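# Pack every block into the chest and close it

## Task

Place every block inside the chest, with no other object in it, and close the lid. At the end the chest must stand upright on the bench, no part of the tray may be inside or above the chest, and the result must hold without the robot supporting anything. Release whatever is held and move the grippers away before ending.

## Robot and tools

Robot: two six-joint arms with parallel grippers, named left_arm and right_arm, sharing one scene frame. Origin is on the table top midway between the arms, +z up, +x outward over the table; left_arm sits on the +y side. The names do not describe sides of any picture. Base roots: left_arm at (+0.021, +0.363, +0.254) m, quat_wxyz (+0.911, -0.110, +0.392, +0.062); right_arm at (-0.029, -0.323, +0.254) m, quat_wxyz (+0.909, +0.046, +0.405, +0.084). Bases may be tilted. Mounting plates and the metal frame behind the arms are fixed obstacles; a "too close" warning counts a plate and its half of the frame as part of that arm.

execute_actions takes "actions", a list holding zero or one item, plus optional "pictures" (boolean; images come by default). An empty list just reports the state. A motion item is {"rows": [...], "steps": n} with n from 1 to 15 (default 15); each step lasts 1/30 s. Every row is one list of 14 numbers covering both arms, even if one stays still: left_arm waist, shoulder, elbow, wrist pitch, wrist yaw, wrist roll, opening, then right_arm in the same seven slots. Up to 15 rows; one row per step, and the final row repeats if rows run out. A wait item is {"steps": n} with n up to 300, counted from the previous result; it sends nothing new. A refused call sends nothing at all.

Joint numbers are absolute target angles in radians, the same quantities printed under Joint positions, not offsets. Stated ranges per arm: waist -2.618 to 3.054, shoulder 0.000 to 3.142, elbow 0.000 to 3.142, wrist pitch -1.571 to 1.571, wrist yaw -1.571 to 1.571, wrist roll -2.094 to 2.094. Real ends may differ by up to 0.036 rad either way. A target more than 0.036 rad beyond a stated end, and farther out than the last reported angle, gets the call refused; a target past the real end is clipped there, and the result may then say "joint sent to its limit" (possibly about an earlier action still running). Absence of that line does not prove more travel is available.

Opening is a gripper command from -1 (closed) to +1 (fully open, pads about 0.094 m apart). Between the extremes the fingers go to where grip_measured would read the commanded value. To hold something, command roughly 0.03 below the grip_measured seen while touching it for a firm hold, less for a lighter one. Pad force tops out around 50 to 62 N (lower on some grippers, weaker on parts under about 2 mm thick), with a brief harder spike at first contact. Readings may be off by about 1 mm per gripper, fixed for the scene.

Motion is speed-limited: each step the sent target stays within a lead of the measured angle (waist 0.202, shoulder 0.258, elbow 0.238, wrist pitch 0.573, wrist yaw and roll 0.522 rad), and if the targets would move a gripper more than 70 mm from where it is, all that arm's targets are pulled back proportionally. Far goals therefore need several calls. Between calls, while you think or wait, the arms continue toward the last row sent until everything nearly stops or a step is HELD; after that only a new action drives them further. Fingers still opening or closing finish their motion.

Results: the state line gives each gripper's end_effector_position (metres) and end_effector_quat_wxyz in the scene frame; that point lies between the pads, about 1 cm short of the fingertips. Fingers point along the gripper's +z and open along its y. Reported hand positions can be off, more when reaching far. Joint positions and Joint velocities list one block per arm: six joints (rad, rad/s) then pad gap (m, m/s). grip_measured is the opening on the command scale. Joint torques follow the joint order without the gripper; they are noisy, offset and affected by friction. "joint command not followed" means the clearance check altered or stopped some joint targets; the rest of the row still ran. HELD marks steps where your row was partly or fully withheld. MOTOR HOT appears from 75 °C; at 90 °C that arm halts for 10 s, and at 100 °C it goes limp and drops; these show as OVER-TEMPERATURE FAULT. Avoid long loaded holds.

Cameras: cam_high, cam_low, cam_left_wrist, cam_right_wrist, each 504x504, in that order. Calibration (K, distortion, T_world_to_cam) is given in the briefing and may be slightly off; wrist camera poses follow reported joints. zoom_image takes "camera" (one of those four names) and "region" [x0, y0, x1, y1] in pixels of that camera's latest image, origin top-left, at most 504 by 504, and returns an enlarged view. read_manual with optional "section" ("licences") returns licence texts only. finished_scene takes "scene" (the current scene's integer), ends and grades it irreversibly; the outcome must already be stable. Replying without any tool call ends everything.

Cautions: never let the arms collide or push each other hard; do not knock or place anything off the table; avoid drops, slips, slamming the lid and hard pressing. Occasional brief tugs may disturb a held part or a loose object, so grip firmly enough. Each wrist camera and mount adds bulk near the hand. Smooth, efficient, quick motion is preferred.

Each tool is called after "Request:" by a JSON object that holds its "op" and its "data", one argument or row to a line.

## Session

Request:
{"op": "execute_actions", "data": {
  "actions": []
}}

Scene clock: 0.00 s of 5550.00 s.
left_arm: end_effector_position=(+0.5772, +0.3467, +0.3571) grip_measured=+1.000 end_effector_quat_wxyz=(+0.198, +0.321, +0.883, +0.278) | right_arm: end_effector_position=(+0.6033, -0.0260, +0.1754) grip_measured=+1.000 end_effector_quat_wxyz=(+0.595, -0.509, +0.486, -0.388)
Joint positions: left_arm=[-0.984  1.315  1.513 -0.438 -1.35   0.873  0.094] | right_arm=[ 0.425  2.18   1.519  1.49   0.177 -1.851  0.094]
Joint velocities: left_arm=[ 0.007  0.002 -0.012 -0.051 -0.081  0.022  0.   ] | right_arm=[-0.007 -0.002  0.017 -0.066 -0.022 -0.007  0.   ]
Joint torques (N m, as the arm reports them, + toward a larger angle): no reading
camera_calibration (this result's frames):
cam_left_wrist: T_world_to_cam=[[-0.411178, -0.726406, -0.550696, 0.678339], [-0.911076, 0.307915, 0.274096, 0.356754], [-0.0295375, 0.614428, -0.788419, 0.199431], [0, 0, 0, 1]] pos_world=[0.609839, 0.260364, 0.433009]
cam_right_wrist: T_world_to_cam=[[0.0283579, -0.237701, 0.970924, -0.200955], [-0.626329, -0.761225, -0.16807, 0.377948], [0.779043, -0.603352, -0.170466, -0.33732], [0, 0, 0, 1]] pos_world=[0.505205, 0.0364138, 0.201132]

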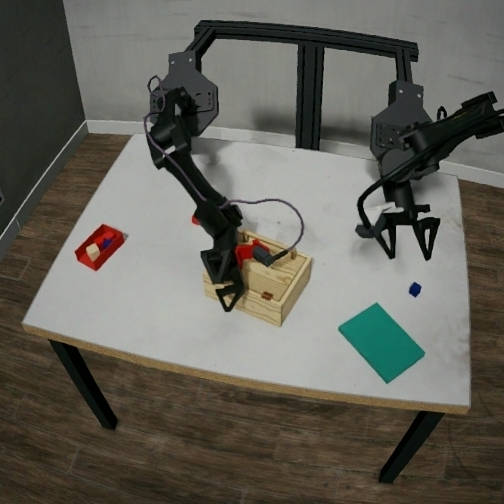

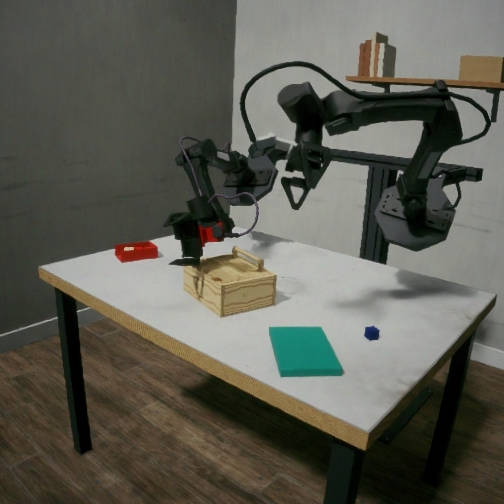

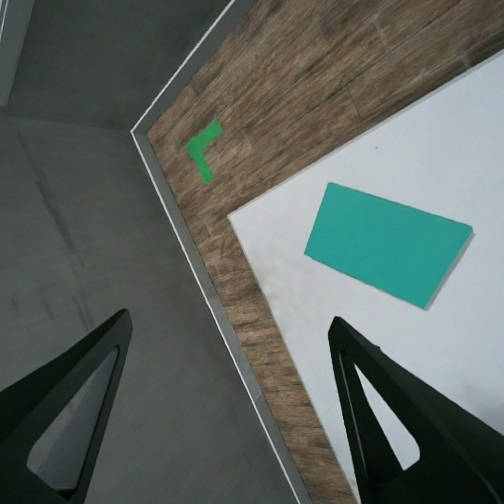

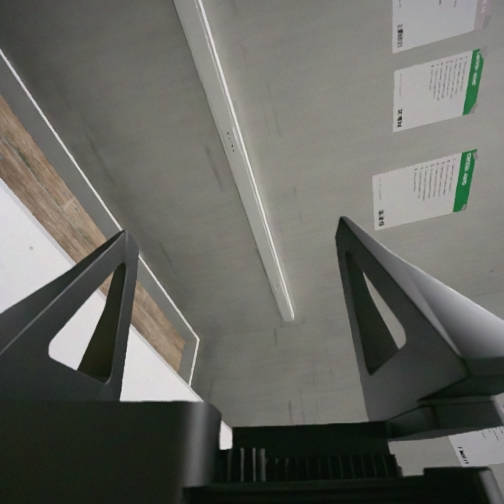

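Request:
{"op": "execute_actions", "data": {
  "actions": [
    {"rows":[[-0.984,1.315,1.513,-0.438,-1.35,0.873,1,0.425,2.15,1.519,1.49,0.177,-1.85,1],[-0.984,1.315,1.513,-0.438,-1.32,0.873,1,0.425,2.11,1.519,1.48,0.177,-1.83,1],[-0.984,1.315,1.513,-0.438,-1.29,0.873,1,0.425,2.07,1.51,1.46,0.177,-1.8,1],[-0.984,1.315,1.513,-0.438,-1.26,0.873,1,0.42,2.03,1.50,1.43,0.177,-1.75,1],[-0.984,1.315,1.513,-0.438,-1.23,0.873,1,0.41,1.99,1.49,1.39,0.177,-1.7,1],[-0.984,1.315,1.513,-0.438,-1.2,0.873,1,0.40,1.95,1.48,1.35,0.177,-1.65,1],[-0.984,1.315,1.513,-0.438,-1.2,0.873,1,0.38,1.91,1.47,1.3,0.177,-1.6,1],[-0.984,1.315,1.513,-0.438,-1.2,0.873,1,0.36,1.87,1.46,1.25,0.177,-1.55,1],[-0.984,1.315,1.513,-0.438,-1.2,0.873,1,0.34,1.83,1.45,1.2,0.177,-1.5,1],[-0.984,1.315,1.513,-0.438,-1.2,0.873,1,0.32,1.79,1.43,1.15,0.177,-1.45,1],[-0.984,1.315,1.513,-0.438,-1.2,0.873,1,0.30,1.75,1.41,1.1,0.177,-1.4,1],[-0.984,1.315,1.513,-0.438,-1.2,0.873,1,0.28,1.71,1.39,1.05,0.177,-1.35,1],[-0.984,1.315,1.513,-0.438,-1.2,0.873,1,0.26,1.67,1.37,1.0,0.177,-1.3,1],[-0.984,1.315,1.513,-0.438,-1.2,0.873,1,0.24,1.63,1.35,0.95,0.177,-1.25,1],[-0.984,1.315,1.513,-0.438,-1.2,0.873,1,0.22,1.59,1.33,0.9,0.177,-1.2,1]]}
  ],
  "pictures": false
}}

Request:
{"op": "execute_actions", "data": {
  "actions": [
    {"rows":[[-0.984,1.315,1.513,-0.438,-1.2,0.873,1,0.2,1.55,1.29,0.83,0.17,-1.13,1],[-0.984,1.315,1.513,-0.438,-1.2,0.873,1,0.18,1.51,1.25,0.76,0.16,-1.06,1],[-0.984,1.315,1.513,-0.438,-1.2,0.873,1,0.16,1.47,1.21,0.69,0.15,-0.99,1],[-0.984,1.315,1.513,-0.438,-1.2,0.873,1,0.14,1.43,1.17,0.62,0.14,-0.92,1],[-0.984,1.315,1.513,-0.438,-1.2,0.873,1,0.12,1.39,1.13,0.55,0.13,-0.85,1],[-0.984,1.315,1.513,-0.438,-1.2,0.873,1,0.1,1.35,1.09,0.48,0.12,-0.78,1],[-0.984,1.315,1.513,-0.438,-1.2,0.873,1,0.08,1.31,1.05,0.41,0.11,-0.71,1],[-0.984,1.315,1.513,-0.438,-1.2,0.873,1,0.06,1.27,1.01,0.34,0.1,-0.64,1],[-0.984,1.315,1.513,-0.438,-1.2,0.873,1,0.04,1.23,0.97,0.27,0.09,-0.57,1],[-0.984,1.315,1.513,-0.438,-1.2,0.873,1,0.02,1.19,0.93,0.2,0.08,-0.5,1],[-0.984,1.315,1.513,-0.438,-1.2,0.873,1,0,1.15,0.89,0.13,0.07,-0.43,1],[-0.984,1.315,1.513,-0.438,-1.2,0.873,1,0,1.11,0.85,0.06,0.06,-0.36,1],[-0.984,1.315,1.513,-0.438,-1.2,0.873,1,0,1.07,0.81,-0.01,0.05,-0.29,1],[-0.984,1.315,1.513,-0.438,-1.2,0.873,1,0,1.03,0.77,-0.08,0.04,-0.22,1],[-0.984,1.315,1.513,-0.438,-1.2,0.873,1,0,1.0,0.74,-0.15,0.03,-0.15,1]]}
  ],
  "pictures": false
}}

Request:
{"op": "execute_actions", "data": {
  "actions": [
    {"steps":8}
  ]
}}

Request:
{"op": "zoom_image", "data": {
  "camera": "cam_high",
  "region": [60,180,330,340]
}}

Scene clock: 29.73 s of 5550.00 s.
left_arm: end_effector_position=(+0.5822, +0.3252, +0.3522) grip_measured=+1.000 end_effector_quat_wxyz=(+0.227, +0.342, +0.883, +0.225) | right_arm: end_effector_position=(+0.6742, -0.1642, +0.3059) grip_measured=+1.000 end_effector_quat_wxyz=(+0.620, -0.398, +0.591, -0.327)
Joint positions: left_arm=[-0.984  1.315  1.513 -0.438 -1.223  0.873  0.094] | right_arm=[ 0.246  1.659  1.389  1.102  0.179 -1.412  0.094]
Joint velocities: left_arm=[ 0.002 -0.007 -0.012  0.007  0.007  0.022  0.   ] | right_arm=[-0.593 -1.258 -0.54  -1.209  0.022  1.311  0.   ]
Joint torques (N m, as the arm reports them, + toward a larger angle): left_arm=[-3.4  -6.35  6.6   1.16  0.09  0.  ] | right_arm=[ 3.85 -9.57  4.08  1.36 -0.28  0.08]
Steps of this call (steps 1 to 90: nothing new was sent; then 26.23 s passed at rest; steps 91 to 105: all 15 steps of this action). Readings (joint positions):
91: left_arm=[-0.984 1.315 1.513 -0.438 -1.350 0.873] | right_arm=[0.425 2.180 1.519 1.490 0.177 -1.851]
92: left_arm=[-0.984 1.315 1.513 -0.438 -1.348 0.873] | right_arm=[0.425 2.176 1.518 1.486 0.177 -1.850]
94: left_arm=[-0.984 1.315 1.513 -0.438 -1.328 0.873] | right_arm=[0.425 2.145 1.506 1.457 0.177 -1.832]
98: left_arm=[-0.984 1.315 1.513 -0.438 -1.264 0.873] | right_arm=[0.403 2.002 1.472 1.355 0.177 -1.722]
105: the state above

Scene clock: 30.23 s of 5550.00 s.
left_arm: end_effector_position=(+0.5825, +0.3236, +0.3519) grip_measured=+1.000 end_effector_quat_wxyz=(+0.229, +0.344, +0.883, +0.222) | right_arm: end_effector_position=(+0.4751, -0.2642, +0.1732) grip_measured=+1.000 end_effector_quat_wxyz=(+0.317, -0.251, +0.914, -0.031)
Joint positions: left_arm=[-0.984  1.315  1.513 -0.438 -1.214  0.873  0.094] | right_arm=[ 0.009  1.11   0.823  0.195  0.099 -0.5    0.094]
Joint velocities: left_arm=[-0.002 -0.007  0.002  0.037  0.007  0.037  0.   ] | right_arm=[-0.042 -1.048 -1.038 -1.883 -0.286  1.839  0.   ]
Joint torques (N m, as the arm reports them, + toward a larger angle): left_arm=[-3.42 -6.39  6.58  1.17  0.09  0.01] | right_arm=[ 0.16 -8.16  5.73  1.49 -0.3   0.  ]
Steps of this call (steps 1 to 15: all 15 steps of this action). Readings (joint positions):
1: left_arm=[-0.984 1.315 1.513 -0.438 -1.221 0.873] | right_arm=[0.226 1.616 1.367 1.059 0.180 -1.360]
2: left_arm=[-0.984 1.315 1.513 -0.438 -1.220 0.873] | right_arm=[0.207 1.573 1.338 1.012 0.179 -1.305]
4: left_arm=[-0.984 1.315 1.513 -0.438 -1.218 0.873] | right_arm=[0.172 1.489 1.266 0.906 0.173 -1.186]
8: left_arm=[-0.984 1.315 1.513 -0.438 -1.215 0.873] | right_arm=[0.101 1.352 1.103 0.660 0.149 -0.941]
15: the state above

Scene clock: 30.50 s of 5550.00 s.
left_arm: end_effector_position=(+0.5825, +0.3236, +0.3519) grip_measured=+1.000 end_effector_quat_wxyz=(+0.229, +0.344, +0.883, +0.221) | right_arm: end_effector_position=(+0.3894, -0.2623, +0.1475) grip_measured=+1.000 end_effector_quat_wxyz=(+0.178, -0.146, +0.972, +0.045)
Joint positions: left_arm=[-0.984  1.315  1.513 -0.438 -1.214  0.873  0.094] | right_arm=[ 0.009  1.021  0.739 -0.105  0.052 -0.214  0.094]
Joint velocities: left_arm=[ 0.007  0.002 -0.002 -0.051 -0.066 -0.125  0.   ] | right_arm=[ 0.007 -0.007 -0.012 -0.3   -0.022  0.374  0.   ]
Joint torques (N m, as the arm reports them, + toward a larger angle): left_arm=[-3.39 -6.34  6.57  1.17  0.09  0.  ] | right_arm=[-0.35 -7.07  5.62  0.9  -0.21  0.1 ]
Steps of this call (steps 1 to 8: the robot went on to your last target). Readings (joint positions):
1: left_arm=[-0.984 1.315 1.513 -0.438 -1.214 0.873] | right_arm=[0.009 1.075 0.790 0.127 0.089 -0.434]
2: left_arm=[-0.984 1.315 1.513 -0.438 -1.214 0.873] | right_arm=[0.009 1.047 0.765 0.066 0.080 -0.378]
4: left_arm=[-0.984 1.315 1.513 -0.438 -1.214 0.873] | right_arm=[0.009 1.022 0.742 -0.024 0.067 -0.298]
8: the state above
camera_calibration (this result's frames):
cam_left_wrist: T_world_to_cam=[[-0.466187, -0.748136, -0.472188, 0.672268], [-0.884415, 0.40733, 0.227801, 0.338708], [0.0219102, 0.523808, -0.851554, 0.231307], [0, 0, 0, 1]] pos_world=[0.607893, 0.243821, 0.437249]
cam_right_wrist: T_world_to_cam=[[0.243442, -0.969223, -0.0366368, -0.351012], [-0.828443, -0.227429, 0.511818, 0.17789], [-0.504398, -0.0942465, -0.858312, 0.416803], [0, 0, 0, 1]] pos_world=[0.443057, -0.260469, 0.25384]

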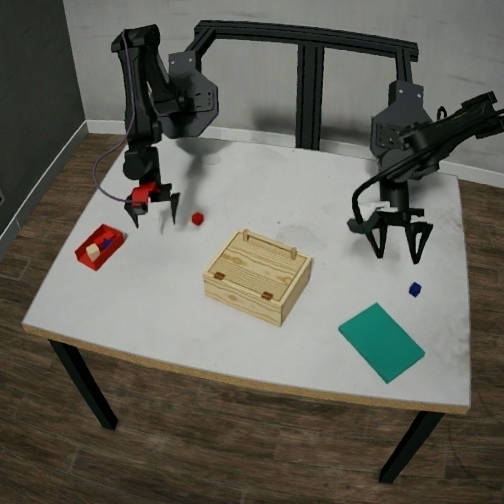

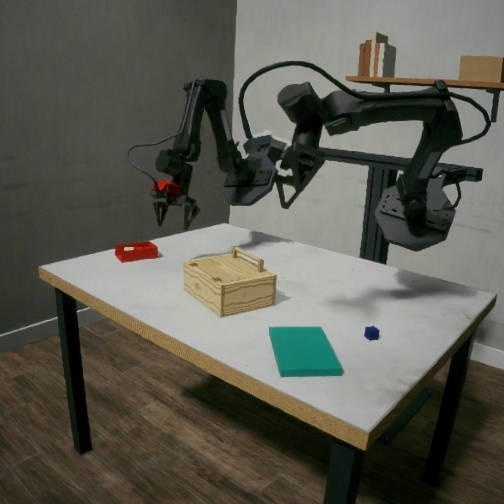

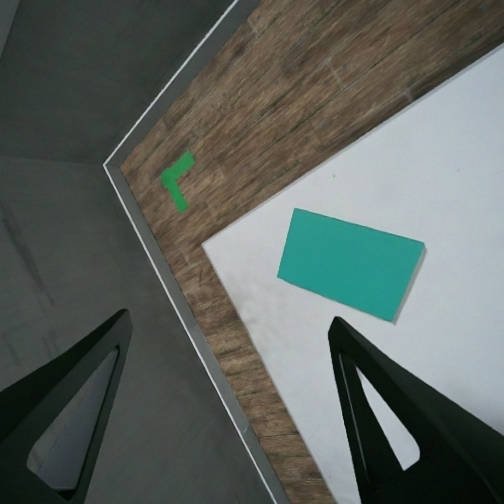

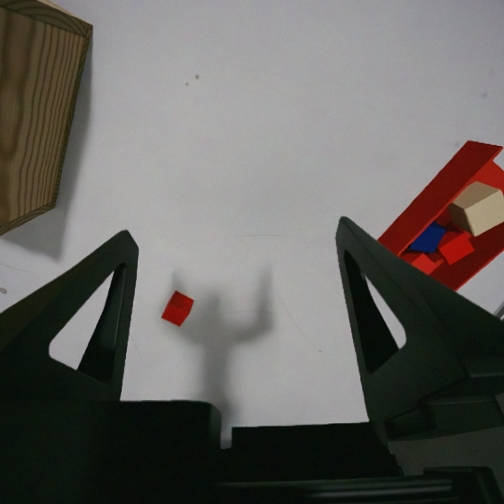

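Region (60, 180, 330, 340) of cam_high's 504x504 image, scaled by 1.867, with more detail than that image has; it fills the top 299 rows of this view, and the rest is white.

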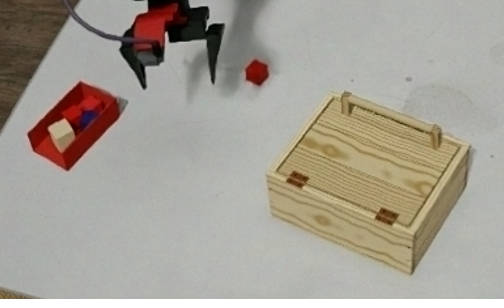

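Request:
{"op": "execute_actions", "data": {
  "actions": [
    {"rows":[[-0.94,1.3,1.48,-0.44,-1.15,0.83,0.9,-0.03,1.02,0.76,-0.17,0.01,-0.14,0.9],[-0.88,1.28,1.43,-0.44,-1.08,0.77,0.8,-0.08,1.03,0.78,-0.2,-0.02,-0.13,0.8],[-0.81,1.26,1.38,-0.44,-1.01,0.71,0.7,-0.13,1.05,0.8,-0.23,-0.05,-0.12,0.7],[-0.74,1.24,1.33,-0.44,-0.94,0.65,0.6,-0.18,1.07,0.82,-0.26,-0.08,-0.11,0.6],[-0.67,1.22,1.28,-0.44,-0.87,0.59,0.6,-0.23,1.09,0.84,-0.29,-0.11,-0.1,0.6],[-0.6,1.2,1.23,-0.43,-0.8,0.53,0.6,-0.28,1.11,0.87,-0.32,-0.14,-0.09,0.6],[-0.53,1.18,1.18,-0.43,-0.73,0.47,0.6,-0.33,1.13,0.89,-0.35,-0.17,-0.08,0.6],[-0.46,1.16,1.13,-0.43,-0.66,0.41,0.6,-0.38,1.15,0.91,-0.38,-0.2,-0.07,0.6],[-0.39,1.14,1.08,-0.43,-0.59,0.35,0.6,-0.43,1.17,0.93,-0.41,-0.23,-0.06,0.6],[-0.32,1.13,1.02,-0.43,-0.52,0.29,0.6,-0.48,1.19,0.96,-0.44,-0.26,-0.05,0.6],[-0.25,1.12,0.96,-0.42,-0.45,0.23,0.6,-0.53,1.21,0.98,-0.47,-0.29,-0.04,0.6],[-0.19,1.11,0.9,-0.42,-0.38,0.17,0.6,-0.58,1.23,1.0,-0.49,-0.31,-0.03,0.6],[-0.13,1.1,0.85,-0.42,-0.31,0.11,0.6,-0.63,1.25,1.02,-0.51,-0.33,-0.02,0.6],[-0.08,1.09,0.81,-0.42,-0.24,0.05,0.6,-0.68,1.27,1.04,-0.53,-0.36,-0.01,0.6],[-0.046,1.08,0.78,-0.42,-0.18,0,0.6,-0.72,1.28,1.06,-0.55,-0.38,0,0.6]]}
  ],
  "pictures": false
}}

Request:
{"op": "execute_actions", "data": {
  "actions": [
    {"steps":15}
  ]
}}

Scene clock: 71.37 s of 5550.00 s.
left_arm: end_effector_position=(+0.3892, +0.4641, +0.1324) grip_measured=+0.602 end_effector_quat_wxyz=(+0.009, +0.047, +0.992, +0.118) | right_arm: end_effector_position=(+0.3672, -0.4431, +0.1244) grip_measured=+0.602 end_effector_quat_wxyz=(+0.034, +0.123, +0.991, -0.028)
Joint positions: left_arm=[-0.114  1.131  0.857 -0.42  -0.466  0.241  0.075] | right_arm=[-0.634  1.257  1.002 -0.443 -0.27  -0.047  0.075]
Joint velocities: left_arm=[ 1.404 -0.212 -1.336 -0.022  1.78  -1.663  0.   ] | right_arm=[-1.341  0.515  0.549 -0.608 -0.608  0.344 -0.002]
Joint torques (N m, as the arm reports them, + toward a larger angle): left_arm=[ -2.52 -11.84   6.06   0.72   0.1   -0.03] | right_arm=[-1.95 -7.51  6.8   0.45 -0.11  0.01]
Steps of this call (steps 1 to 30: the robot went on to your last target; steps 31 to 100: nothing new was sent; then 37.03 s passed at rest; steps 101 to 115: all 15 steps of this action). Readings (joint positions):
101: left_arm=[-0.978 1.315 1.513 -0.438 -1.204 0.868] | right_arm=[0.004 1.021 0.739 -0.147 0.036 -0.155]
102: left_arm=[-0.958 1.312 1.504 -0.432 -1.181 0.852] | right_arm=[-0.013 1.022 0.741 -0.154 0.023 -0.152]
104: left_arm=[-0.864 1.287 1.440 -0.420 -1.107 0.796] | right_arm=[-0.087 1.037 0.761 -0.187 -0.011 -0.142]
108: left_arm=[-0.574 1.224 1.234 -0.418 -0.904 0.624] | right_arm=[-0.289 1.116 0.848 -0.272 -0.093 -0.112]
115: the state above

Scene clock: 71.87 s of 5550.00 s.
left_arm: end_effector_position=(+0.3555, +0.4333, +0.1177) grip_measured=+0.602 end_effector_quat_wxyz=(-0.011, -0.077, +0.997, +0.006) | right_arm: end_effector_position=(+0.3507, -0.4514, +0.1273) grip_measured=+0.602 end_effector_quat_wxyz=(+0.003, +0.183, +0.983, -0.002)
Joint positions: left_arm=[-0.045  1.105  0.775 -0.439 -0.2    0.014  0.075] | right_arm=[-0.715  1.284  1.032 -0.539 -0.367 -0.008  0.075]
Joint velocities: left_arm=[-0.002  0.007  0.002  0.022  0.037 -0.066 -0.001] | right_arm=[-0.002  0.002  0.007 -0.051 -0.051  0.066  0.   ]
Joint torques (N m, as the arm reports them, + toward a larger angle): left_arm=[ -0.76 -10.25   5.71   0.57   0.17  -0.04] | right_arm=[-2.23 -6.99  6.98  0.25 -0.11 -0.01]
Steps of this call (steps 1 to 15: the robot went on to your last target). Readings (joint positions):
1: left_arm=[-0.075 1.125 0.820 -0.429 -0.415 0.193] | right_arm=[-0.673 1.272 1.017 -0.460 -0.286 -0.038]
2: left_arm=[-0.053 1.123 0.794 -0.440 -0.374 0.155] | right_arm=[-0.699 1.281 1.026 -0.473 -0.297 -0.031]
4: left_arm=[-0.045 1.123 0.775 -0.455 -0.310 0.101] | right_arm=[-0.715 1.284 1.031 -0.495 -0.317 -0.021]
8: left_arm=[-0.045 1.111 0.775 -0.446 -0.238 0.045] | right_arm=[-0.715 1.284 1.032 -0.525 -0.350 -0.013]
15: the state above
camera_calibration (this result's frames):
cam_left_wrist: T_world_to_cam=[[0.256751, -0.965557, 0.0421872, 0.314653], [-0.781908, -0.181864, 0.596276, 0.322118], [-0.568066, -0.186081, -0.80167, 0.490884], [0, 0, 0, 1]] pos_world=[0.449934, 0.453741, 0.188181]
cam_right_wrist: T_world_to_cam=[[-0.411397, -0.911181, 0.0224008, -0.277302], [-0.561985, 0.272931, 0.780821, 0.211305], [-0.717583, 0.308638, -0.624353, 0.58891], [0, 0, 0, 1]] pos_world=[0.427261, -0.492104, 0.208909]

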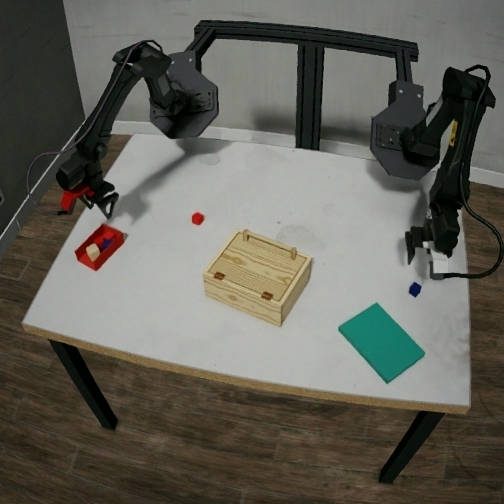

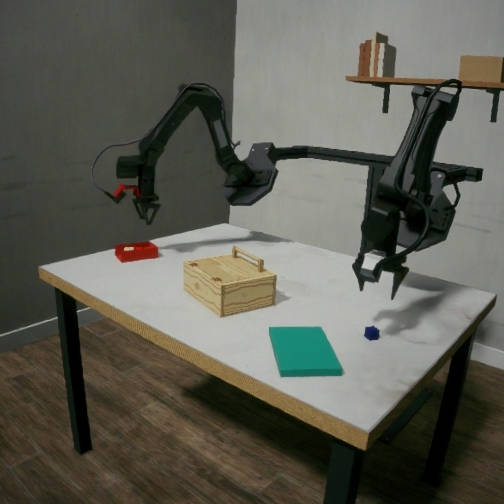

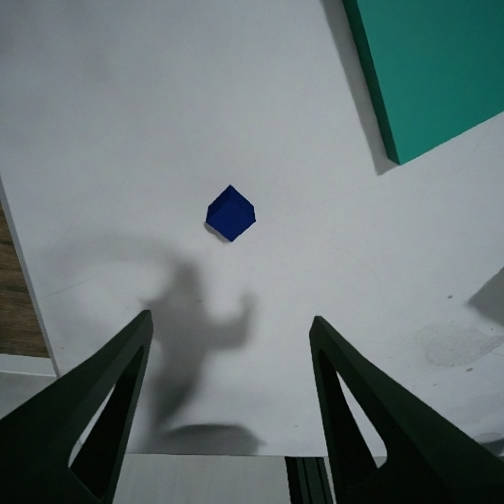

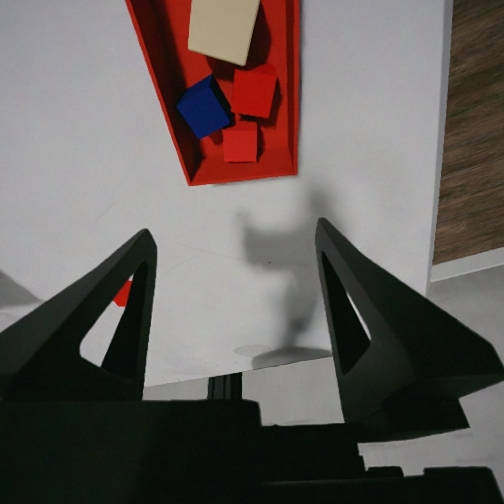

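Request:
{"op": "execute_actions", "data": {
  "actions": [
    {"rows":[[-0.045,1.1,0.78,-0.42,-0.18,0.12,0.5,-0.71,1.29,1.03,-0.52,-0.36,0.01,0.5],[-0.045,1.11,0.78,-0.41,-0.18,0.24,0.4,-0.7,1.3,1.025,-0.49,-0.355,0.02,0.4],[-0.04,1.13,0.78,-0.38,-0.17,0.36,0.3,-0.695,1.32,1.02,-0.46,-0.35,0.03,0.3],[-0.035,1.15,0.78,-0.35,-0.17,0.48,0.2,-0.69,1.34,1.015,-0.43,-0.345,0.04,0.2],[-0.03,1.18,0.78,-0.31,-0.16,0.6,0.2,-0.68,1.36,1.01,-0.4,-0.34,0.05,0.1],[-0.02,1.21,0.78,-0.27,-0.15,0.7,0.2,-0.67,1.38,1.0,-0.37,-0.33,0.06,0],[-0.01,1.25,0.78,-0.23,-0.15,0.8,0.2,-0.66,1.4,0.995,-0.34,-0.32,0.07,-0.1],[0,1.29,0.78,-0.19,-0.14,0.85,0.2,-0.65,1.42,0.99,-0.31,-0.31,0.08,-0.2],[0.01,1.33,0.78,-0.15,-0.13,0.86,0.2,-0.645,1.44,0.985,-0.28,-0.3,0.08,-0.2],[0.02,1.37,0.78,-0.11,-0.13,0.86,0.2,-0.64,1.46,0.98,-0.26,-0.295,0.08,-0.2],[0.03,1.41,0.78,-0.07,-0.12,0.86,0.2,-0.63,1.475,0.97,-0.24,-0.29,0.08,-0.2],[0.035,1.44,0.78,-0.03,-0.11,0.86,0.2,-0.625,1.49,0.965,-0.23,-0.29,0.08,-0.2],[0.04,1.47,0.78,0.01,-0.11,0.86,0.2,-0.621,1.495,0.965,-0.23,-0.29,0.08,-0.2],[0.045,1.5,0.78,0.035,-0.105,0.86,0.2,-0.621,1.495,0.965,-0.23,-0.29,0.08,-0.2],[0.048,1.52,0.78,0.035,-0.105,0.86,0.2,-0.621,1.495,0.965,-0.23,-0.29,0.08,-0.2]]}
  ],
  "pictures": false
}}

Request:
{"op": "execute_actions", "data": {
  "actions": [
    {"steps":12}
  ]
}}

Scene clock: 109.37 s of 5550.00 s.
left_arm: end_effector_position=(+0.3475, +0.4345, +0.0239) grip_measured=+0.202 end_effector_quat_wxyz=(-0.026, +0.278, +0.960, -0.009) | right_arm: end_effector_position=(+0.3305, -0.4454, +0.0494) grip_measured=-0.198 end_effector_quat_wxyz=(-0.023, +0.195, +0.980, +0.005)
Joint positions: left_arm=[ 0.034  1.475  0.775 -0.093 -0.138  0.783  0.056] | right_arm=[-0.626  1.503  0.971 -0.293 -0.312  0.066  0.038]
Joint velocities: left_arm=[ 0.144  0.828 -0.017  0.755  0.081  0.432  0.   ] | right_arm=[ 0.071  0.193 -0.134  0.183  0.066  0.081 -0.001]
Joint torques (N m, as the arm reports them, + toward a larger angle): left_arm=[-0.36 -9.69  3.43  0.46  0.24  0.06] | right_arm=[-1.87 -8.75  3.67  0.64  0.14  0.06]
Steps of this call (steps 1 to 15: the robot went on to your last target; steps 16 to 90: nothing new was sent; then 34.00 s passed at rest; steps 91 to 105: all 15 steps of this action). Readings (joint positions):
91: left_arm=[-0.045 1.105 0.775 -0.439 -0.191 0.023] | right_arm=[-0.715 1.284 1.032 -0.541 -0.372 -0.005]
92: left_arm=[-0.045 1.105 0.775 -0.438 -0.191 0.060] | right_arm=[-0.714 1.286 1.032 -0.538 -0.370 -0.002]
94: left_arm=[-0.045 1.112 0.775 -0.423 -0.189 0.182] | right_arm=[-0.706 1.300 1.032 -0.512 -0.366 0.009]
98: left_arm=[-0.027 1.201 0.775 -0.321 -0.172 0.512] | right_arm=[-0.673 1.374 1.021 -0.418 -0.348 0.039]
105: the state above

Scene clock: 109.77 s of 5550.00 s.
left_arm: end_effector_position=(+0.3593, +0.4360, +0.0120) grip_measured=+0.202 end_effector_quat_wxyz=(+0.001, +0.304, +0.953, +0.001) | right_arm: end_effector_position=(+0.3364, -0.4491, +0.0472) grip_measured=-0.198 end_effector_quat_wxyz=(-0.008, +0.193, +0.981, -0.001)
Joint positions: left_arm=[ 0.041  1.522  0.775  0.011 -0.123  0.849  0.056] | right_arm=[-0.625  1.508  0.966 -0.25  -0.302  0.073  0.038]
Joint velocities: left_arm=[-0.012 -0.007 -0.012  0.095  0.066  0.095  0.001] | right_arm=[-0.007 -0.002  0.007  0.037 -0.081  0.007 -0.002]
Joint torques (N m, as the arm reports them, + toward a larger angle): left_arm=[-0.3  -9.58  3.23  0.57  0.26  0.05] | right_arm=[-1.64 -8.2   3.51  0.44  0.1   0.01]
Steps of this call (steps 1 to 12: the robot went on to your last target). Readings (joint positions):
1: left_arm=[0.037 1.499 0.775 -0.072 -0.136 0.797] | right_arm=[-0.625 1.507 0.968 -0.289 -0.310 0.068]
2: left_arm=[0.040 1.514 0.775 -0.059 -0.133 0.809] | right_arm=[-0.625 1.508 0.966 -0.285 -0.309 0.069]
4: left_arm=[0.041 1.522 0.775 -0.040 -0.130 0.825] | right_arm=[-0.625 1.508 0.966 -0.272 -0.306 0.071]
8: left_arm=[0.041 1.522 0.775 -0.002 -0.125 0.842] | right_arm=[-0.625 1.508 0.966 -0.256 -0.304 0.072]
12: the state above
camera_calibration (this result's frames):
cam_left_wrist: T_world_to_cam=[[-0.490522, -0.869625, 0.0560292, 0.547223], [-0.694226, 0.42883, 0.578061, 0.0910283], [-0.526724, 0.244655, -0.814067, 0.20622], [0, 0, 0, 1]] pos_world=[0.44024, 0.386391, 0.0845966]
cam_right_wrist: T_world_to_cam=[[-0.429222, -0.902835, 0.0256539, -0.269632], [-0.540437, 0.279483, 0.793611, 0.260302], [-0.723669, 0.326771, -0.607885, 0.537342], [0, 0, 0, 1]] pos_world=[0.413802, -0.491771, 0.126981]

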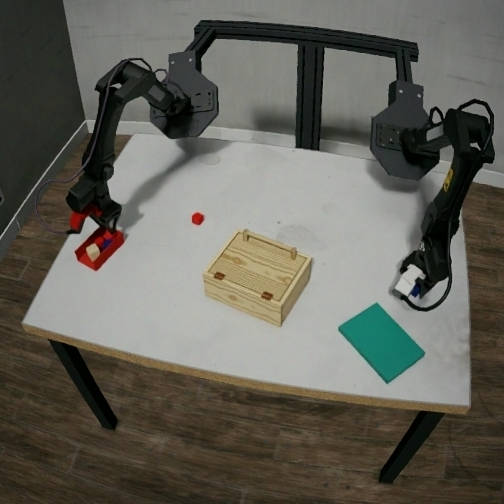

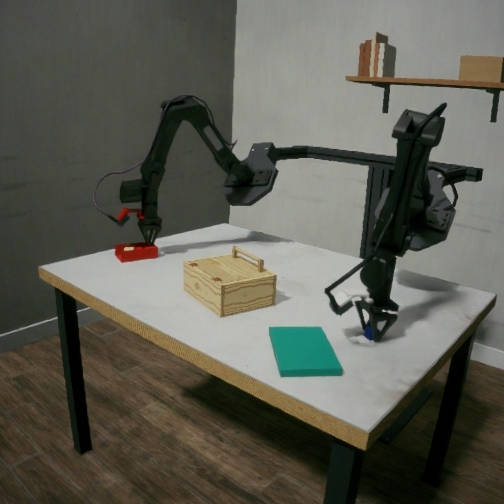

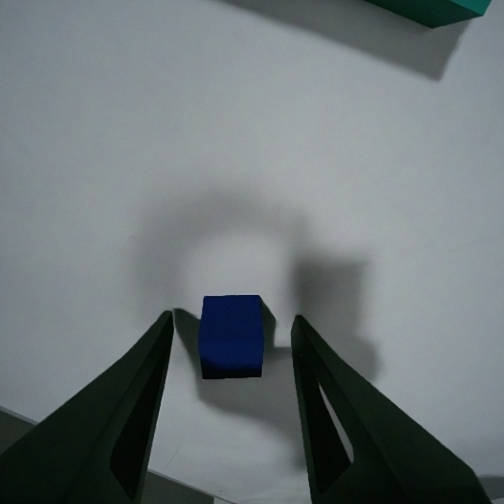

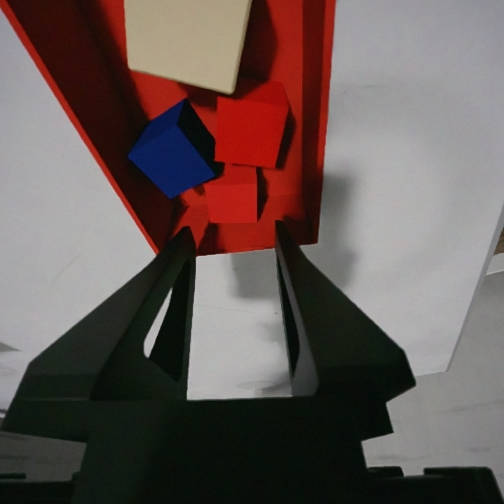

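Request:
{"op": "execute_actions", "data": {
  "actions": [
    {"rows":[[0.048,1.52,0.78,0.035,-0.105,0.86,0,-0.618,1.505,0.98,-0.2,-0.285,0.09,-0.24],[0.048,1.52,0.78,0.035,-0.105,0.86,-0.2,-0.615,1.515,0.99,-0.18,-0.28,0.1,-0.26],[0.048,1.52,0.78,0.035,-0.105,0.86,-0.3,-0.61,1.525,0.995,-0.17,-0.28,0.1,-0.26],[0.048,1.52,0.78,0.035,-0.105,0.86,-0.38,-0.607,1.535,1.0,-0.16,-0.275,0.1,-0.26],[0.048,1.52,0.78,0.035,-0.105,0.86,-0.44,-0.604,1.55,1.0,-0.15,-0.275,0.1,-0.26],[0.048,1.52,0.78,0.035,-0.105,0.86,-0.48,-0.6,1.565,1.005,-0.14,-0.27,0.1,-0.26],[0.048,1.52,0.78,0.035,-0.105,0.86,-0.5,-0.596,1.58,1.005,-0.13,-0.27,0.1,-0.26],[0.048,1.52,0.78,0.035,-0.105,0.86,-0.5,-0.592,1.592,1.01,-0.125,-0.27,0.1,-0.26],[0.048,1.52,0.78,0.035,-0.105,0.86,-0.5,-0.589,1.603,1.01,-0.125,-0.27,0.1,-0.26]]}
  ]
}}

Scene clock: 123.23 s of 5550.00 s.
left_arm: end_effector_position=(+0.3611, +0.4363, +0.0120) grip_measured=-0.478 end_effector_quat_wxyz=(+0.004, +0.306, +0.952, +0.003) | right_arm: end_effector_position=(+0.3507, -0.4512, +0.0324) grip_measured=-0.259 end_effector_quat_wxyz=(+0.012, +0.188, +0.982, -0.003)
Joint positions: left_arm=[ 0.041  1.522  0.775  0.019 -0.123  0.854  0.025] | right_arm=[-0.604  1.565  0.993 -0.175 -0.29   0.09   0.035]
Joint velocities: left_arm=[-0.007 -0.002 -0.002  0.066 -0.066 -0.022 -0.001] | right_arm=[ 0.022 -0.007  0.002  0.037 -0.007  0.022 -0.001]
Joint torques (N m, as the arm reports them, + toward a larger angle): left_arm=[-0.29 -9.62  3.26  0.62  0.23  0.05] | right_arm=[-0.6  -4.92  4.81  0.9   0.21  0.13]
Steps of this call (steps 1 to 30: the robot went on to your last target; steps 31 to 100: nothing new was sent; then 9.63 s passed at rest; steps 101 to 115: all 15 steps of this action). Readings (joint positions):
101: left_arm=[0.041 1.522 0.775 0.019 -0.123 0.854] | right_arm=[-0.625 1.508 0.966 -0.244 -0.301 0.075]
102: left_arm=[0.041 1.522 0.775 0.019 -0.123 0.854] | right_arm=[-0.625 1.509 0.966 -0.237 -0.300 0.078]
104: left_arm=[0.041 1.522 0.775 0.019 -0.123 0.854] | right_arm=[-0.621 1.515 0.968 -0.218 -0.295 0.084]
108: left_arm=[0.041 1.522 0.775 0.019 -0.123 0.854] | right_arm=[-0.605 1.560 0.984 -0.174 -0.288 0.089]
115: the state above
camera_calibration (this result's frames):
cam_left_wrist: T_world_to_cam=[[-0.494427, -0.867696, 0.0514281, 0.549024], [-0.696833, 0.431043, 0.573259, 0.0922227], [-0.519582, 0.247598, -0.817759, 0.20332], [0, 0, 0, 1]] pos_world=[0.441358, 0.386292, 0.0851639]
cam_right_wrist: T_world_to_cam=[[-0.421419, -0.906677, 0.0185144, -0.269274], [-0.572794, 0.281949, 0.769682, 0.293549], [-0.703073, 0.313754, -0.638158, 0.527241], [0, 0, 0, 1]] pos_world=[0.425355, -0.492335, 0.115509]

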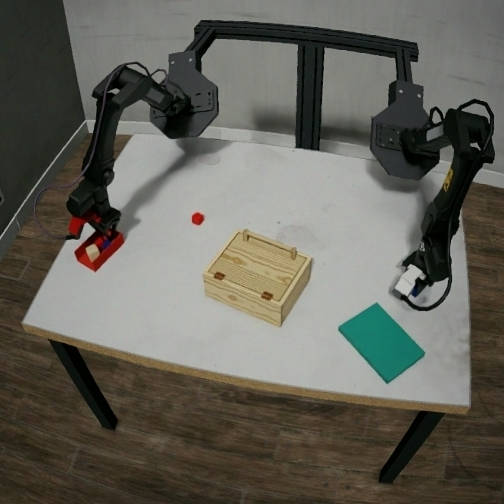

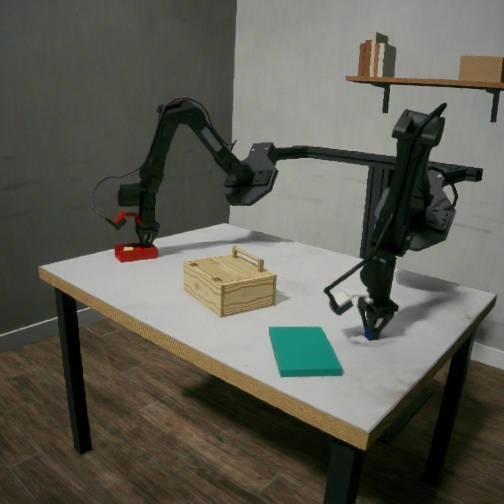

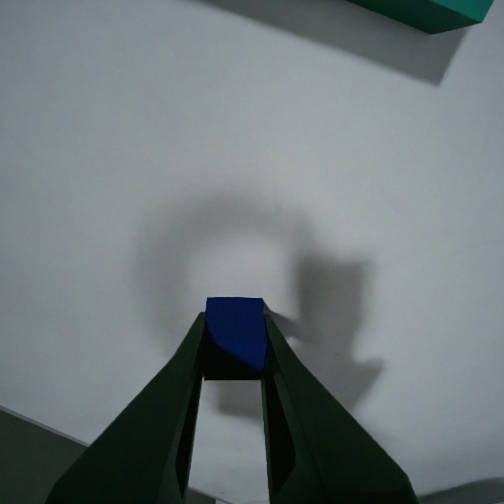

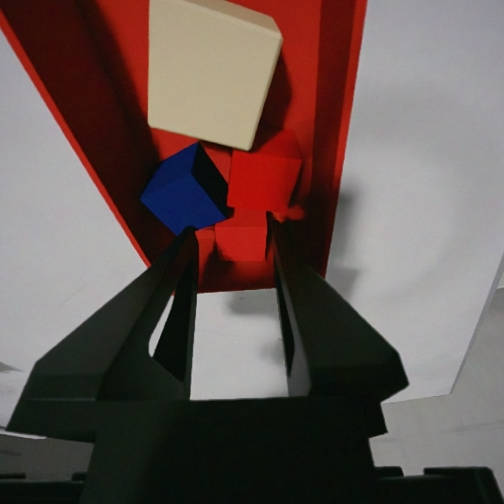

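Request:
{"op": "execute_actions", "data": {
  "actions": [
    {"rows":[[0.045,1.48,0.78,0,-0.12,0.86,-0.52,-0.62,1.53,0.99,-0.21,-0.29,0.09,-0.22],[0.04,1.44,0.78,-0.05,-0.13,0.86,-0.52,-0.63,1.5,0.98,-0.25,-0.3,0.09,-0.22],[0.03,1.4,0.78,-0.1,-0.14,0.86,-0.52,-0.635,1.485,0.965,-0.25,-0.3,0.09,-0.22],[0.01,1.36,0.78,-0.15,-0.16,0.86,-0.52,-0.635,1.485,0.955,-0.25,-0.3,0.09,-0.22],[-0.02,1.32,0.77,-0.2,-0.18,0.86,-0.52,-0.635,1.485,0.95,-0.25,-0.3,0.09,-0.22],[-0.06,1.28,0.76,-0.24,-0.21,0.86,-0.52,-0.635,1.485,0.95,-0.25,-0.3,0.09,-0.22],[-0.11,1.25,0.75,-0.28,-0.24,0.86,-0.52,-0.635,1.485,0.95,-0.25,-0.3,0.09,-0.22],[-0.17,1.22,0.74,-0.31,-0.27,0.85,-0.52,-0.635,1.485,0.95,-0.25,-0.3,0.09,-0.22],[-0.23,1.2,0.73,-0.33,-0.3,0.84,-0.52,-0.635,1.5,0.95,-0.24,-0.3,0.09,-0.22],[-0.3,1.2,0.72,-0.35,-0.33,0.83,-0.52,-0.63,1.51,0.95,-0.22,-0.29,0.09,-0.22],[-0.37,1.2,0.7,-0.35,-0.36,0.82,-0.52,-0.625,1.52,0.95,-0.21,-0.29,0.09,-0.22],[-0.44,1.2,0.68,-0.35,-0.39,0.81,-0.52,-0.62,1.53,0.955,-0.2,-0.29,0.09,-0.22],[-0.51,1.2,0.66,-0.35,-0.42,0.8,-0.52,-0.62,1.53,0.955,-0.2,-0.29,0.09,-0.22],[-0.58,1.21,0.64,-0.35,-0.45,0.79,-0.52,-0.62,1.53,0.955,-0.2,-0.29,0.09,-0.22],[-0.65,1.22,0.62,-0.35,-0.48,0.78,-0.52,-0.62,1.53,0.955,-0.2,-0.29,0.09,-0.22]]}
  ],
  "pictures": false
}}

Request:
{"op": "execute_actions", "data": {
  "actions": [
    {"rows":[[-0.72,1.25,0.61,-0.35,-0.51,0.76,-0.52,-0.62,1.53,0.955,-0.2,-0.29,0.09,-0.22],[-0.79,1.3,0.6,-0.34,-0.54,0.74,-0.52,-0.62,1.53,0.955,-0.2,-0.29,0.09,-0.22],[-0.86,1.36,0.6,-0.33,-0.57,0.72,-0.52,-0.62,1.53,0.955,-0.2,-0.29,0.09,-0.22],[-0.93,1.43,0.61,-0.32,-0.6,0.7,-0.52,-0.62,1.53,0.955,-0.2,-0.29,0.09,-0.22],[-1.0,1.5,0.63,-0.31,-0.63,0.68,-0.52,-0.62,1.53,0.955,-0.2,-0.29,0.09,-0.22],[-1.06,1.57,0.66,-0.3,-0.66,0.66,-0.52,-0.62,1.53,0.955,-0.2,-0.29,0.09,-0.22],[-1.12,1.65,0.7,-0.29,-0.69,0.64,-0.52,-0.62,1.53,0.955,-0.2,-0.29,0.09,-0.22],[-1.17,1.73,0.74,-0.28,-0.72,0.62,-0.52,-0.62,1.53,0.955,-0.2,-0.29,0.09,-0.22],[-1.21,1.81,0.78,-0.27,-0.75,0.6,-0.52,-0.62,1.53,0.955,-0.2,-0.29,0.09,-0.22],[-1.24,1.89,0.82,-0.25,-0.78,0.58,-0.52,-0.62,1.53,0.955,-0.2,-0.29,0.09,-0.22],[-1.26,1.97,0.86,-0.23,-0.8,0.56,-0.52,-0.62,1.53,0.955,-0.2,-0.29,0.09,-0.22],[-1.27,2.05,0.9,-0.21,-0.82,0.54,-0.52,-0.62,1.53,0.955,-0.2,-0.29,0.09,-0.22],[-1.27,2.12,0.94,-0.19,-0.83,0.54,-0.52,-0.62,1.53,0.955,-0.2,-0.29,0.09,-0.22],[-1.26,2.18,0.97,-0.16,-0.84,0.54,-0.52,-0.62,1.53,0.955,-0.2,-0.29,0.09,-0.22],[-1.25,2.22,0.99,-0.13,-0.84,0.56,-0.52,-0.62,1.53,0.955,-0.2,-0.29,0.09,-0.22]]}
  ]
}}

Scene clock: 164.87 s of 5550.00 s.
left_arm: end_effector_position=(+0.3623, +0.2951, +0.1235) grip_measured=-0.477 end_effector_quat_wxyz=(+0.074, +0.462, +0.882, -0.057) | right_arm: end_effector_position=(+0.3377, -0.4508, +0.0419) grip_measured=-0.222 end_effector_quat_wxyz=(-0.003, +0.198, +0.980, -0.005)
Joint positions: left_arm=[-0.525  1.204  0.698 -0.256 -0.365  0.817  0.025] | right_arm=[-0.619  1.525  0.965 -0.221 -0.292  0.09   0.037]
Joint velocities: left_arm=[-1.99   0.002 -0.803 -0.388 -0.681 -0.168  0.   ] | right_arm=[-0.022  0.129  0.002 -0.037  0.022  0.007  0.   ]
Joint torques (N m, as the arm reports them, + toward a larger angle): left_arm=[-2.6  -5.15  2.1   0.14  0.08 -0.05] | right_arm=[-2.17 -7.43  2.66  0.59 -0.03  0.  ]
Steps of this call (steps 1 to 15: the robot went on to your last target; steps 16 to 90: nothing new was sent; then 38.13 s passed at rest; steps 91 to 105: all 15 steps of this action). Readings (joint positions):
91: left_arm=[0.041 1.521 0.775 0.018 -0.123 0.854] | right_arm=[-0.605 1.560 0.993 -0.181 -0.290 0.090]
92: left_arm=[0.041 1.512 0.775 0.008 -0.123 0.854] | right_arm=[-0.607 1.553 0.993 -0.192 -0.290 0.090]
94: left_arm=[0.039 1.467 0.775 -0.043 -0.131 0.855] | right_arm=[-0.613 1.528 0.983 -0.210 -0.291 0.090]
98: left_arm=[-0.057 1.301 0.775 -0.164 -0.200 0.854] | right_arm=[-0.619 1.502 0.969 -0.227 -0.291 0.090]
105: the state above

Scene clock: 165.37 s of 5550.00 s.
left_arm: end_effector_position=(+0.1853, +0.0846, +0.0940) grip_measured=-0.476 end_effector_quat_wxyz=(+0.001, +0.729, +0.684, -0.038) | right_arm: end_effector_position=(+0.3369, -0.4510, +0.0403) grip_measured=-0.222 end_effector_quat_wxyz=(-0.004, +0.198, +0.980, -0.005)
Joint positions: left_arm=[-1.254  2.125  0.924 -0.219 -0.759  0.591  0.025] | right_arm=[-0.619  1.531  0.965 -0.218 -0.292  0.09   0.037]
Joint velocities: left_arm=[ 0.002  1.712  0.916  0.681 -0.462 -0.227 -0.   ] | right_arm=[ 0.007  0.002 -0.007 -0.022  0.007  0.022 -0.001]
Joint torques (N m, as the arm reports them, + toward a larger angle): left_arm=[-7.27 -7.76  4.04  0.11 -0.16 -0.06] | right_arm=[-2.16 -7.34  2.7   0.52  0.01 -0.02]
Steps of this call (steps 1 to 15: all 15 steps of this action). Readings (joint positions):
1: left_arm=[-0.595 1.208 0.673 -0.270 -0.392 0.807] | right_arm=[-0.619 1.528 0.965 -0.221 -0.292 0.090]
2: left_arm=[-0.665 1.225 0.653 -0.283 -0.420 0.796] | right_arm=[-0.619 1.530 0.965 -0.221 -0.292 0.090]
4: left_arm=[-0.801 1.306 0.636 -0.295 -0.478 0.768] | right_arm=[-0.619 1.531 0.965 -0.221 -0.292 0.090]
8: left_arm=[-1.058 1.590 0.663 -0.294 -0.594 0.700] | right_arm=[-0.619 1.531 0.965 -0.218 -0.292 0.090]
15: the state above
camera_calibration (this result's frames):
cam_left_wrist: T_world_to_cam=[[-0.992822, -0.0361701, 0.114004, 0.168785], [0.0305034, 0.845082, 0.533765, -0.091849], [-0.115649, 0.533411, -0.837913, 0.168959], [0, 0, 0, 1]] pos_world=[0.189915, -0.00639974, 0.171357]
cam_right_wrist: T_world_to_cam=[[-0.439374, -0.897749, 0.0315631, -0.265564], [-0.54137, 0.292668, 0.788203, 0.273023], [-0.716846, 0.329229, -0.614605, 0.533228], [0, 0, 0, 1]] pos_world=[0.413367, -0.493869, 0.120909]

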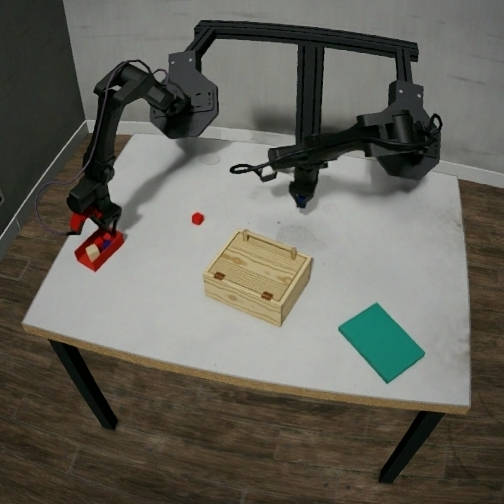

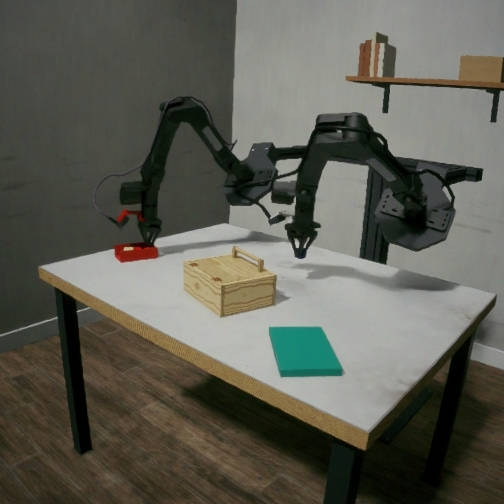

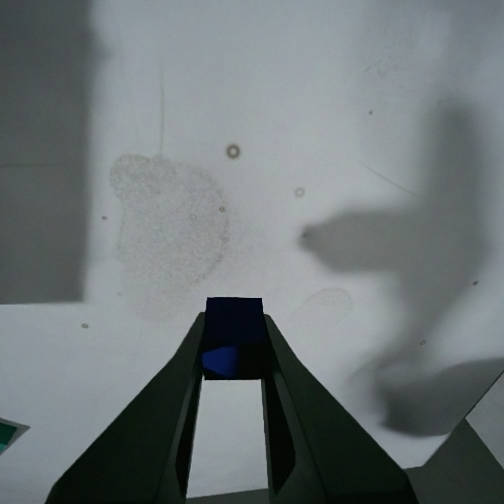

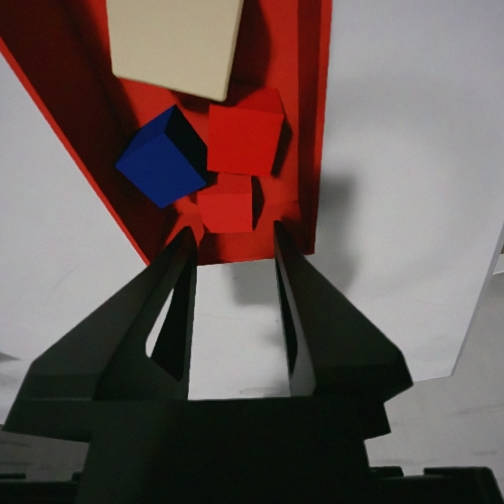

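Request:
{"op": "execute_actions", "data": {
  "actions": [
    {"rows":[[-1.24,2.23,0.99,-0.1,-0.83,0.58,-0.52,-0.605,1.53,0.97,-0.19,-0.29,0.1,-0.22],[-1.23,2.245,0.99,-0.07,-0.82,0.6,-0.52,-0.6,1.535,0.97,-0.18,-0.29,0.1,-0.22],[-1.22,2.26,0.995,-0.04,-0.815,0.62,-0.52,-0.6,1.545,0.975,-0.17,-0.285,0.1,-0.22],[-1.205,2.275,1.0,-0.01,-0.81,0.64,-0.52,-0.597,1.555,0.975,-0.16,-0.285,0.1,-0.22],[-1.19,2.29,1.0,0.02,-0.805,0.66,-0.52,-0.594,1.565,0.98,-0.15,-0.28,0.1,-0.22],[-1.18,2.305,1.0,0.05,-0.8,0.68,-0.52,-0.591,1.575,0.98,-0.14,-0.28,0.1,-0.22],[-1.17,2.32,1.0,0.08,-0.795,0.7,-0.52,-0.588,1.585,0.98,-0.13,-0.275,0.1,-0.22],[-1.16,2.335,1.0,0.1,-0.79,0.72,-0.52,-0.585,1.595,0.98,-0.12,-0.275,0.1,-0.22],[-1.15,2.35,1.0,0.12,-0.79,0.72,-0.52,-0.582,1.605,0.98,-0.115,-0.275,0.1,-0.22],[-1.14,2.36,1.0,0.12,-0.79,0.72,-0.52,-0.582,1.61,0.98,-0.115,-0.275,0.1,-0.22],[-1.13,2.372,1.0,0.12,-0.79,0.72,-0.52,-0.582,1.61,0.98,-0.115,-0.275,0.1,-0.22],[-1.125,2.38,1.0,0.12,-0.79,0.72,-0.52,-0.582,1.61,0.98,-0.115,-0.275,0.1,-0.22]]}
  ],
  "pictures": false
}}

Request:
{"op": "execute_actions", "data": {
  "actions": [
    {"steps":6}
  ]
}}

Scene clock: 182.90 s of 5550.00 s.
left_arm: end_effector_position=(+0.1807, +0.0855, +0.0162) grip_measured=-0.477 end_effector_quat_wxyz=(-0.007, +0.710, +0.705, +0.003) | right_arm: end_effector_position=(+0.3321, -0.4435, +0.0148) grip_measured=-0.222 end_effector_quat_wxyz=(-0.010, +0.190, +0.982, +0.005)
Joint positions: left_arm=[-1.114  2.373  0.976  0.075 -0.81   0.701  0.025] | right_arm=[-0.587  1.613  0.965 -0.142 -0.288  0.093  0.037]
Joint velocities: left_arm=[ 0.027  0.085 -0.007  0.066  0.037  0.081  0.001] | right_arm=[ 0.007  0.017 -0.002  0.022  0.007 -0.066 -0.   ]
Joint torques (N m, as the arm reports them, + toward a larger angle): left_arm=[-9.37 -7.26  3.89  0.68  0.21  0.04] | right_arm=[-1.6  -7.57  3.96  0.55  0.11  0.06]
Steps of this call (steps 1 to 30: the robot went on to your last target; steps 31 to 100: nothing new was sent; then 13.70 s passed at rest; steps 101 to 115: all 15 steps of this action). Readings (joint positions):
101: left_arm=[-1.245 2.230 0.961 -0.144 -0.834 0.568] | right_arm=[-0.618 1.531 0.965 -0.216 -0.292 0.091]
102: left_arm=[-1.242 2.230 0.961 -0.136 -0.833 0.573] | right_arm=[-0.616 1.531 0.965 -0.214 -0.292 0.091]
104: left_arm=[-1.229 2.236 0.962 -0.104 -0.831 0.591] | right_arm=[-0.608 1.535 0.965 -0.202 -0.292 0.092]
108: left_arm=[-1.177 2.288 0.975 -0.006 -0.821 0.647] | right_arm=[-0.595 1.569 0.965 -0.166 -0.290 0.093]
115: the state above

Scene clock: 183.10 s of 5550.00 s.
left_arm: end_effector_position=(+0.1822, +0.0825, +0.0157) grip_measured=-0.477 end_effector_quat_wxyz=(-0.001, +0.708, +0.706, +0.001) | right_arm: end_effector_position=(+0.3338, -0.4441, +0.0147) grip_measured=-0.222 end_effector_quat_wxyz=(-0.006, +0.189, +0.982, +0.004)
Joint positions: left_arm=[-1.114  2.375  0.976  0.095 -0.807  0.711  0.025] | right_arm=[-0.587  1.613  0.965 -0.135 -0.287  0.093  0.037]
Joint velocities: left_arm=[-0.012  0.007  0.012  0.037  0.037 -0.022 -0.001] | right_arm=[ 0.007 -0.002 -0.002  0.007 -0.037 -0.022  0.001]
Joint torques (N m, as the arm reports them, + toward a larger angle): left_arm=[-9.12 -6.81  3.89  0.49  0.22  0.07] | right_arm=[-1.53 -7.82  4.13  0.45  0.1   0.06]
Steps of this call (steps 1 to 6: the robot went on to your last target). Readings (joint positions):
1: left_arm=[-1.114 2.375 0.976 0.078 -0.809 0.704] | right_arm=[-0.587 1.613 0.965 -0.140 -0.287 0.093]
2: left_arm=[-1.114 2.375 0.976 0.081 -0.808 0.706] | right_arm=[-0.587 1.613 0.965 -0.138 -0.287 0.093]
4: left_arm=[-1.114 2.375 0.976 0.091 -0.807 0.709] | right_arm=[-0.587 1.613 0.965 -0.136 -0.287 0.093]
6: the state above
camera_calibration (this result's frames):
cam_left_wrist: T_world_to_cam=[[-0.993273, -0.100309, 0.0578464, 0.180841], [-0.0481829, 0.812305, 0.58124, -0.0318393], [-0.105292, 0.574542, -0.811674, 0.0984137], [0, 0, 0, 1]] pos_world=[0.188453, -0.0125397, 0.0879251]
cam_right_wrist: T_world_to_cam=[[-0.422665, -0.906173, 0.0143339, -0.268925], [-0.546183, 0.267313, 0.793869, 0.279719], [-0.723214, 0.327712, -0.60792, 0.514332], [0, 0, 0, 1]] pos_world=[0.411084, -0.487017, 0.0944677]

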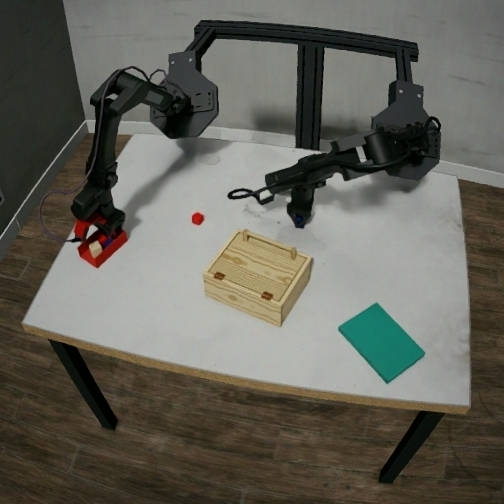

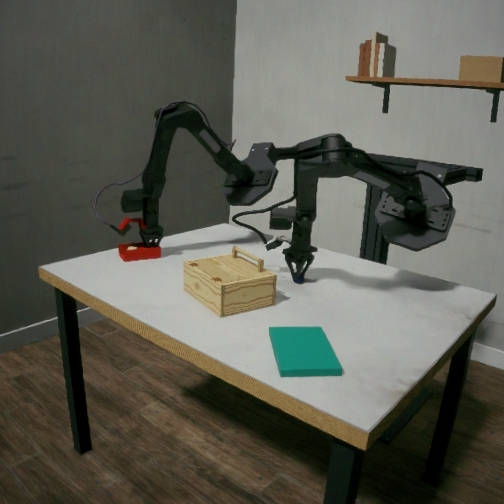

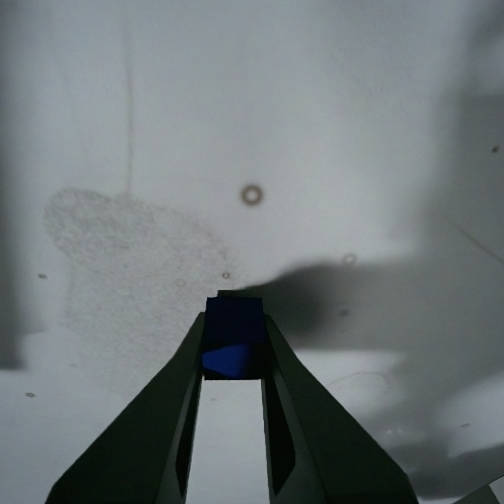

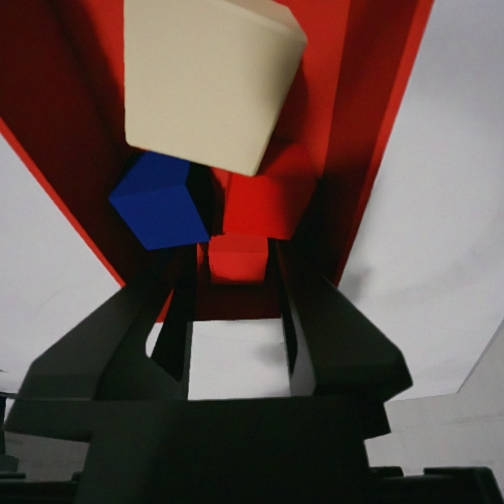

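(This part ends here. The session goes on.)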